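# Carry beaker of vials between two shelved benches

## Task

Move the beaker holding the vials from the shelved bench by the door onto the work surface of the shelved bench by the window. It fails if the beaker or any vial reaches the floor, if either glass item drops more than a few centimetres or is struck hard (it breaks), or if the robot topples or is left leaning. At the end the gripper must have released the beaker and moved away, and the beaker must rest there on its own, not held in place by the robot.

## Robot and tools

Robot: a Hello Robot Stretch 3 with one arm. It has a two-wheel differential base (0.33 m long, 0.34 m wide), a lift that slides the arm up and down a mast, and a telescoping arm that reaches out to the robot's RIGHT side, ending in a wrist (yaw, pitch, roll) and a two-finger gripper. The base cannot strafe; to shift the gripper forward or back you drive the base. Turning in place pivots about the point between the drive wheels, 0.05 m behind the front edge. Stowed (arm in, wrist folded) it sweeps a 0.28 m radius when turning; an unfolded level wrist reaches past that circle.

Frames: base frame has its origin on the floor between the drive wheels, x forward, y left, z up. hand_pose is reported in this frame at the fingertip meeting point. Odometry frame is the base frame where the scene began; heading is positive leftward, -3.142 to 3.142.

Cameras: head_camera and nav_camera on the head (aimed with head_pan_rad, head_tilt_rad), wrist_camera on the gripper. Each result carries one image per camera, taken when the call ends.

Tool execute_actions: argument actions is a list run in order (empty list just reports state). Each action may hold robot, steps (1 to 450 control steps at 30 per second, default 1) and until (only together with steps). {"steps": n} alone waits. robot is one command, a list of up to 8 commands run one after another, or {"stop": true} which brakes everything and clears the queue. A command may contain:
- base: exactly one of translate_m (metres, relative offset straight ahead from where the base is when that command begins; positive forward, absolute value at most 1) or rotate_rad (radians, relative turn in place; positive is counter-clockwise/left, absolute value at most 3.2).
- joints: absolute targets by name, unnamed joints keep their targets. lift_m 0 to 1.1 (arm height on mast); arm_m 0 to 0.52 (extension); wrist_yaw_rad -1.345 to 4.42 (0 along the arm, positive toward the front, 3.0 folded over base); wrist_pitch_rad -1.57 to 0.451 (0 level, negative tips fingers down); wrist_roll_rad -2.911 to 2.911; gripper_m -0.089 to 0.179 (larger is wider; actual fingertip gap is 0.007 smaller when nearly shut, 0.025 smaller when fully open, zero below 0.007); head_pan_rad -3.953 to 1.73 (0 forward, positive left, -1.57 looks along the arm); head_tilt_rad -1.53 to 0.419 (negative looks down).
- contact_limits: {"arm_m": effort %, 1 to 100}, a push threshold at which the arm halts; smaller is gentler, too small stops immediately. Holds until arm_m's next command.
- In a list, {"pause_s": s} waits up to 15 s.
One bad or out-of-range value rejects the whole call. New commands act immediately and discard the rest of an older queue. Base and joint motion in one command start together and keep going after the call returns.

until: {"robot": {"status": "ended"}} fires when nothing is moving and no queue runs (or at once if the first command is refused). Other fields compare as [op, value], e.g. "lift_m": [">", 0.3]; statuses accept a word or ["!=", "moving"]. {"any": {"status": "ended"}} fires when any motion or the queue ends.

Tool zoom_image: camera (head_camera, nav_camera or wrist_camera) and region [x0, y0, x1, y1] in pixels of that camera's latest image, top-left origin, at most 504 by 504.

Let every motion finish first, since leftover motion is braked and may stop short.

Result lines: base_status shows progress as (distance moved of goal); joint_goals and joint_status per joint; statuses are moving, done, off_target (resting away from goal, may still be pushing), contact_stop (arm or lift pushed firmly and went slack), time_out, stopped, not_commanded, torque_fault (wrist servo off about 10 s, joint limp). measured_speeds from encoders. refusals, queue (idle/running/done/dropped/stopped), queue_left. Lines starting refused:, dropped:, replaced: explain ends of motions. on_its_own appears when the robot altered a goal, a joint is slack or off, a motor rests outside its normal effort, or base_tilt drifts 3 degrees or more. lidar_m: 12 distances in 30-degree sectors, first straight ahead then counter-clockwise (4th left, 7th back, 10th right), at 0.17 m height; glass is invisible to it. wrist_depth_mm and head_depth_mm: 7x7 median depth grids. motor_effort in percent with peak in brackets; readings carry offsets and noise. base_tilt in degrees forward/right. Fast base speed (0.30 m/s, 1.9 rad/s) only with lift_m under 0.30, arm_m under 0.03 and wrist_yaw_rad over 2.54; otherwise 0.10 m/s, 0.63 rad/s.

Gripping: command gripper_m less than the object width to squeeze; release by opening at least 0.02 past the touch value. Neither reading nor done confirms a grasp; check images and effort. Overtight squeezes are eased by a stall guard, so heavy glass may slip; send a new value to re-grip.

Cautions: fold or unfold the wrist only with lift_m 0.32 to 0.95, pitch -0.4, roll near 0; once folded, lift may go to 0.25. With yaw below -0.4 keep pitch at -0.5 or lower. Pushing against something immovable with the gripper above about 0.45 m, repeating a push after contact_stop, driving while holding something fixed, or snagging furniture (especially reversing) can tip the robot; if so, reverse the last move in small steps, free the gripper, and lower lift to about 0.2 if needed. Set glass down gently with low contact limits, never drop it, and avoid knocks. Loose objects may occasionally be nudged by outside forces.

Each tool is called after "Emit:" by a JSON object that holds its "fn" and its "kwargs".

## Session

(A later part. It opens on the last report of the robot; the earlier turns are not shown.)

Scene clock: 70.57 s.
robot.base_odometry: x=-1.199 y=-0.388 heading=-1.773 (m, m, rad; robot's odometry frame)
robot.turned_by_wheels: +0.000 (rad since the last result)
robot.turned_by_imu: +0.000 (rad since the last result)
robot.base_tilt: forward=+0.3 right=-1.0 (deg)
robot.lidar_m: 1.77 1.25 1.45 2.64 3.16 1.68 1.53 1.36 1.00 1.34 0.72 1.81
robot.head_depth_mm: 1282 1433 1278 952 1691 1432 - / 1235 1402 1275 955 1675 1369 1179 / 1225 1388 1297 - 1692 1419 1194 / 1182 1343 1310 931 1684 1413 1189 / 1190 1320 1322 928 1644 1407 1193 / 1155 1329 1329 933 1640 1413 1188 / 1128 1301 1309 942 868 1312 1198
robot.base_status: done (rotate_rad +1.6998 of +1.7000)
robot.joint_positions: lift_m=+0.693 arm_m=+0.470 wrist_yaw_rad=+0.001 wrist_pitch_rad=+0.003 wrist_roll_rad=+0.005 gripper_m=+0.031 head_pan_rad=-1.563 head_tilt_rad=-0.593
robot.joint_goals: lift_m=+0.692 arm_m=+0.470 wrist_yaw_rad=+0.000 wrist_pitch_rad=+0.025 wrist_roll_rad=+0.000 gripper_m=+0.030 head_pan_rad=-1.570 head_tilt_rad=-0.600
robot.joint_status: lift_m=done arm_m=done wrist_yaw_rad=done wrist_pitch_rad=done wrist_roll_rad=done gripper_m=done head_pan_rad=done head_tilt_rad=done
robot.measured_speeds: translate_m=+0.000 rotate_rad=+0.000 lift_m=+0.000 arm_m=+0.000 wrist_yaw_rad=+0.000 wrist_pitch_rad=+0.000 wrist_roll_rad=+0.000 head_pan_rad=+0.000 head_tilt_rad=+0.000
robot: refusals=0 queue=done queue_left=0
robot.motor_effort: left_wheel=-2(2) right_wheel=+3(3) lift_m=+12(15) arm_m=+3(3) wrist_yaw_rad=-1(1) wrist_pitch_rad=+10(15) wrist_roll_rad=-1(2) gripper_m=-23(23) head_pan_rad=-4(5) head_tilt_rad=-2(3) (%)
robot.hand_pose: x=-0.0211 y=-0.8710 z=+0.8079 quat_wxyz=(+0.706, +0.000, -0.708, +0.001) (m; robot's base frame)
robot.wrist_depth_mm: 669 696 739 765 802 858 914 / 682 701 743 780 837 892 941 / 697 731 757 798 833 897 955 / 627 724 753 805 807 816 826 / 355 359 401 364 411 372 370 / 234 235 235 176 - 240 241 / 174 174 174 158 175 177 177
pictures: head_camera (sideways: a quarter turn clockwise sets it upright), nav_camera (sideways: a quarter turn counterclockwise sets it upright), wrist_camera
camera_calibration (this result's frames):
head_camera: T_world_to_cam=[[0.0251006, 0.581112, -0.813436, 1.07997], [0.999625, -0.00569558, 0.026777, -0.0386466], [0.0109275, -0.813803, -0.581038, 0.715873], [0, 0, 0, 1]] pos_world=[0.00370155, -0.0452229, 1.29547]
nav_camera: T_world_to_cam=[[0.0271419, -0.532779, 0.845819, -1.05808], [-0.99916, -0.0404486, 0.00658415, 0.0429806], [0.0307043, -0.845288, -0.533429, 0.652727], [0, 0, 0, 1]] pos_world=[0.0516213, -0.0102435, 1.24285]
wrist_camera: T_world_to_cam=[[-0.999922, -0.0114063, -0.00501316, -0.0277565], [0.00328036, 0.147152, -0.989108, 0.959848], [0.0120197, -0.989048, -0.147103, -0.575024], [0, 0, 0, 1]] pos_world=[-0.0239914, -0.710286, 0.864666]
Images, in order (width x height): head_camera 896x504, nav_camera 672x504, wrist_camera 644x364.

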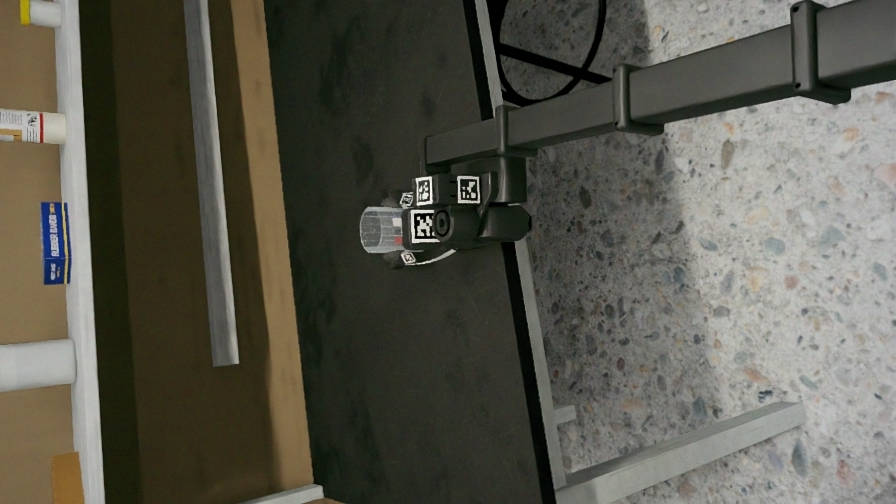

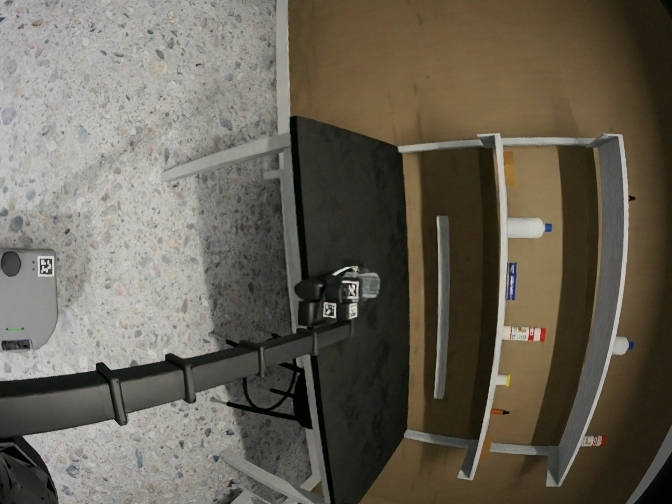

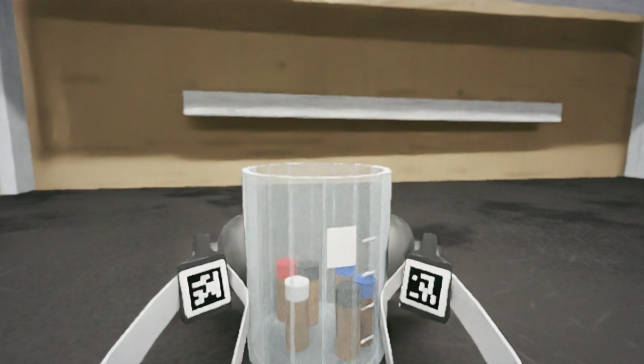

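Pitch load dropped: it's resting.

Emit:
{"fn": "execute_actions", "kwargs": {"actions": [{"robot":[{"joints":{"gripper_m":0.15}},{"joints":{"arm_m":0.1}}],"steps":450,"until":{"robot":{"status":"ended"}}}]}}

Scene clock: 76.13 s.
robot.base_odometry: x=-1.199 y=-0.388 heading=-1.773 (m, m, rad; robot's odometry frame)
robot.turned_by_wheels: +0.000 (rad since the last result)
robot.turned_by_imu: -0.001 (rad since the last result)
robot.base_tilt: forward=+0.2 right=-1.0 (deg)
robot.lidar_m: 1.78 1.26 1.46 2.65 3.17 1.68 1.53 1.36 0.99 1.34 0.72 1.81
robot.head_depth_mm: 1282 1435 1276 952 1661 1437 - / 1235 1397 1288 939 1664 1434 - / 1220 1391 1298 917 1728 - - / 1187 1354 1306 924 1670 1385 1190 / 1196 1322 1328 927 1644 1408 1193 / 1156 1330 1334 936 1651 1426 1191 / 1134 1302 1305 941 866 1331 1201
robot.base_status: done (rotate_rad +1.6999 of +1.7000)
robot.joint_positions: lift_m=+0.692 arm_m=+0.100 wrist_yaw_rad=+0.001 wrist_pitch_rad=+0.008 wrist_roll_rad=+0.004 gripper_m=+0.150 head_pan_rad=-1.563 head_tilt_rad=-0.593
robot.joint_goals: lift_m=+0.692 arm_m=+0.100 wrist_yaw_rad=+0.000 wrist_pitch_rad=+0.025 wrist_roll_rad=+0.000 gripper_m=+0.150 head_pan_rad=-1.570 head_tilt_rad=-0.600
robot.joint_status: lift_m=done arm_m=done wrist_yaw_rad=done wrist_pitch_rad=done wrist_roll_rad=done gripper_m=done head_pan_rad=done head_tilt_rad=done
robot.measured_speeds: translate_m=+0.000 rotate_rad=+0.000 lift_m=+0.000 arm_m=+0.000 wrist_yaw_rad=+0.000 wrist_pitch_rad=+0.000 wrist_roll_rad=+0.000 head_pan_rad=+0.000 head_tilt_rad=+0.000
robot: refusals=0 queue=done queue_left=0
robot.motor_effort: left_wheel=-3(2) right_wheel=+3(3) lift_m=+16(17) arm_m=-4(6) wrist_yaw_rad=-1(1) wrist_pitch_rad=+8(11) wrist_roll_rad=-1(2) gripper_m=+0(98) head_pan_rad=-4(5) head_tilt_rad=-2(3) (%)
robot.hand_pose: x=-0.0211 y=-0.5017 z=+0.8090 quat_wxyz=(+0.706, -0.002, -0.708, +0.003) (m; robot's base frame)
robot.wrist_depth_mm: 954 944 1000 970 974 - - / - - - - - - - / - - - - - - - / - 798 812 826 846 846 872 / 359 402 368 369 418 425 482 / 334 - 381 415 756 - 714 / - - - - - - -
pictures: head_camera (sideways: a quarter turn clockwise sets it upright), nav_camera (sideways: a quarter turn counterclockwise sets it upright), wrist_camera
camera_calibration (this result's frames):
head_camera: T_world_to_cam=[[0.0251004, 0.581113, -0.813436, 1.07997], [0.999625, -0.00569535, 0.026777, -0.0386466], [0.0109277, -0.813803, -0.581038, 0.715874], [0, 0, 0, 1]] pos_world=[0.00370156, -0.0452229, 1.29547]
nav_camera: T_world_to_cam=[[0.0271421, -0.532779, 0.845819, -1.05808], [-0.99916, -0.0404488, 0.00658415, 0.0429806], [0.0307045, -0.845287, -0.533429, 0.652727], [0, 0, 0, 1]] pos_world=[0.0516214, -0.0102435, 1.24285]
wrist_camera: T_world_to_cam=[[-0.999924, -0.0114304, -0.00458049, -0.0239004], [0.00290775, 0.142282, -0.989822, 0.904635], [0.0119658, -0.98976, -0.142238, -0.213901], [0, 0, 0, 1]] pos_world=[-0.0239695, -0.340697, 0.864893]
Images, in order (width x height): head_camera 896x504, nav_camera 672x504, wrist_camera 644x364.

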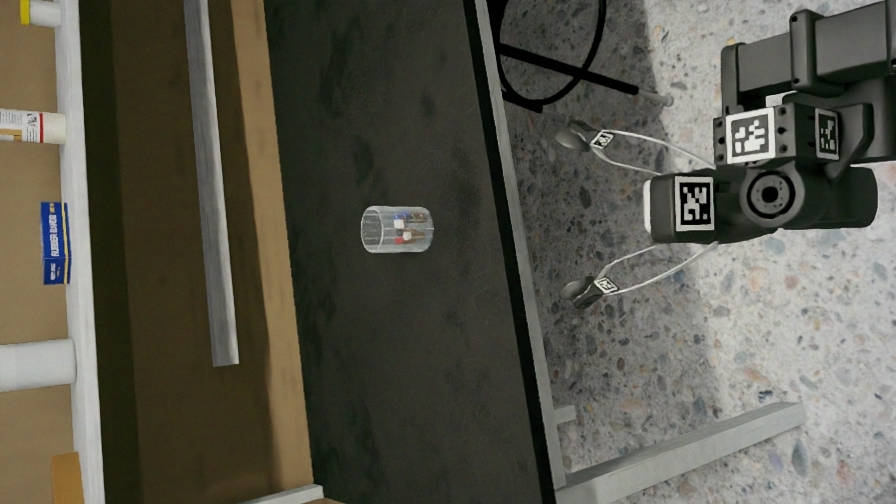

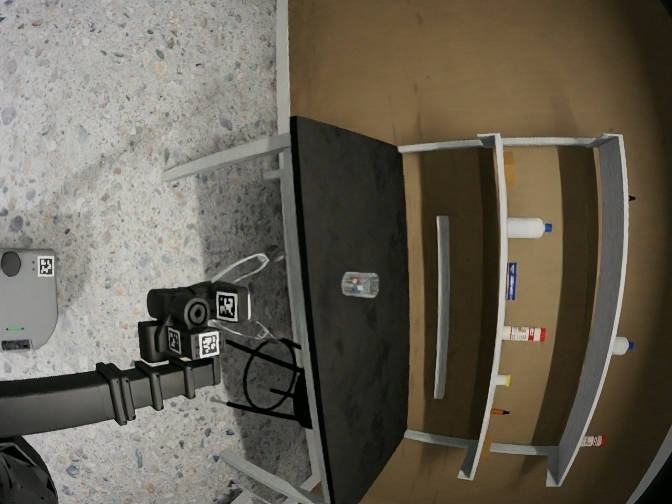

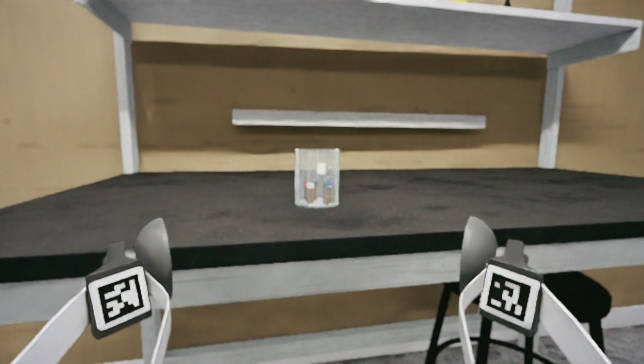

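Emit:
{"fn": "finished_scene", "kwargs": {"scene": 2}}

The scene is finished: the task was done.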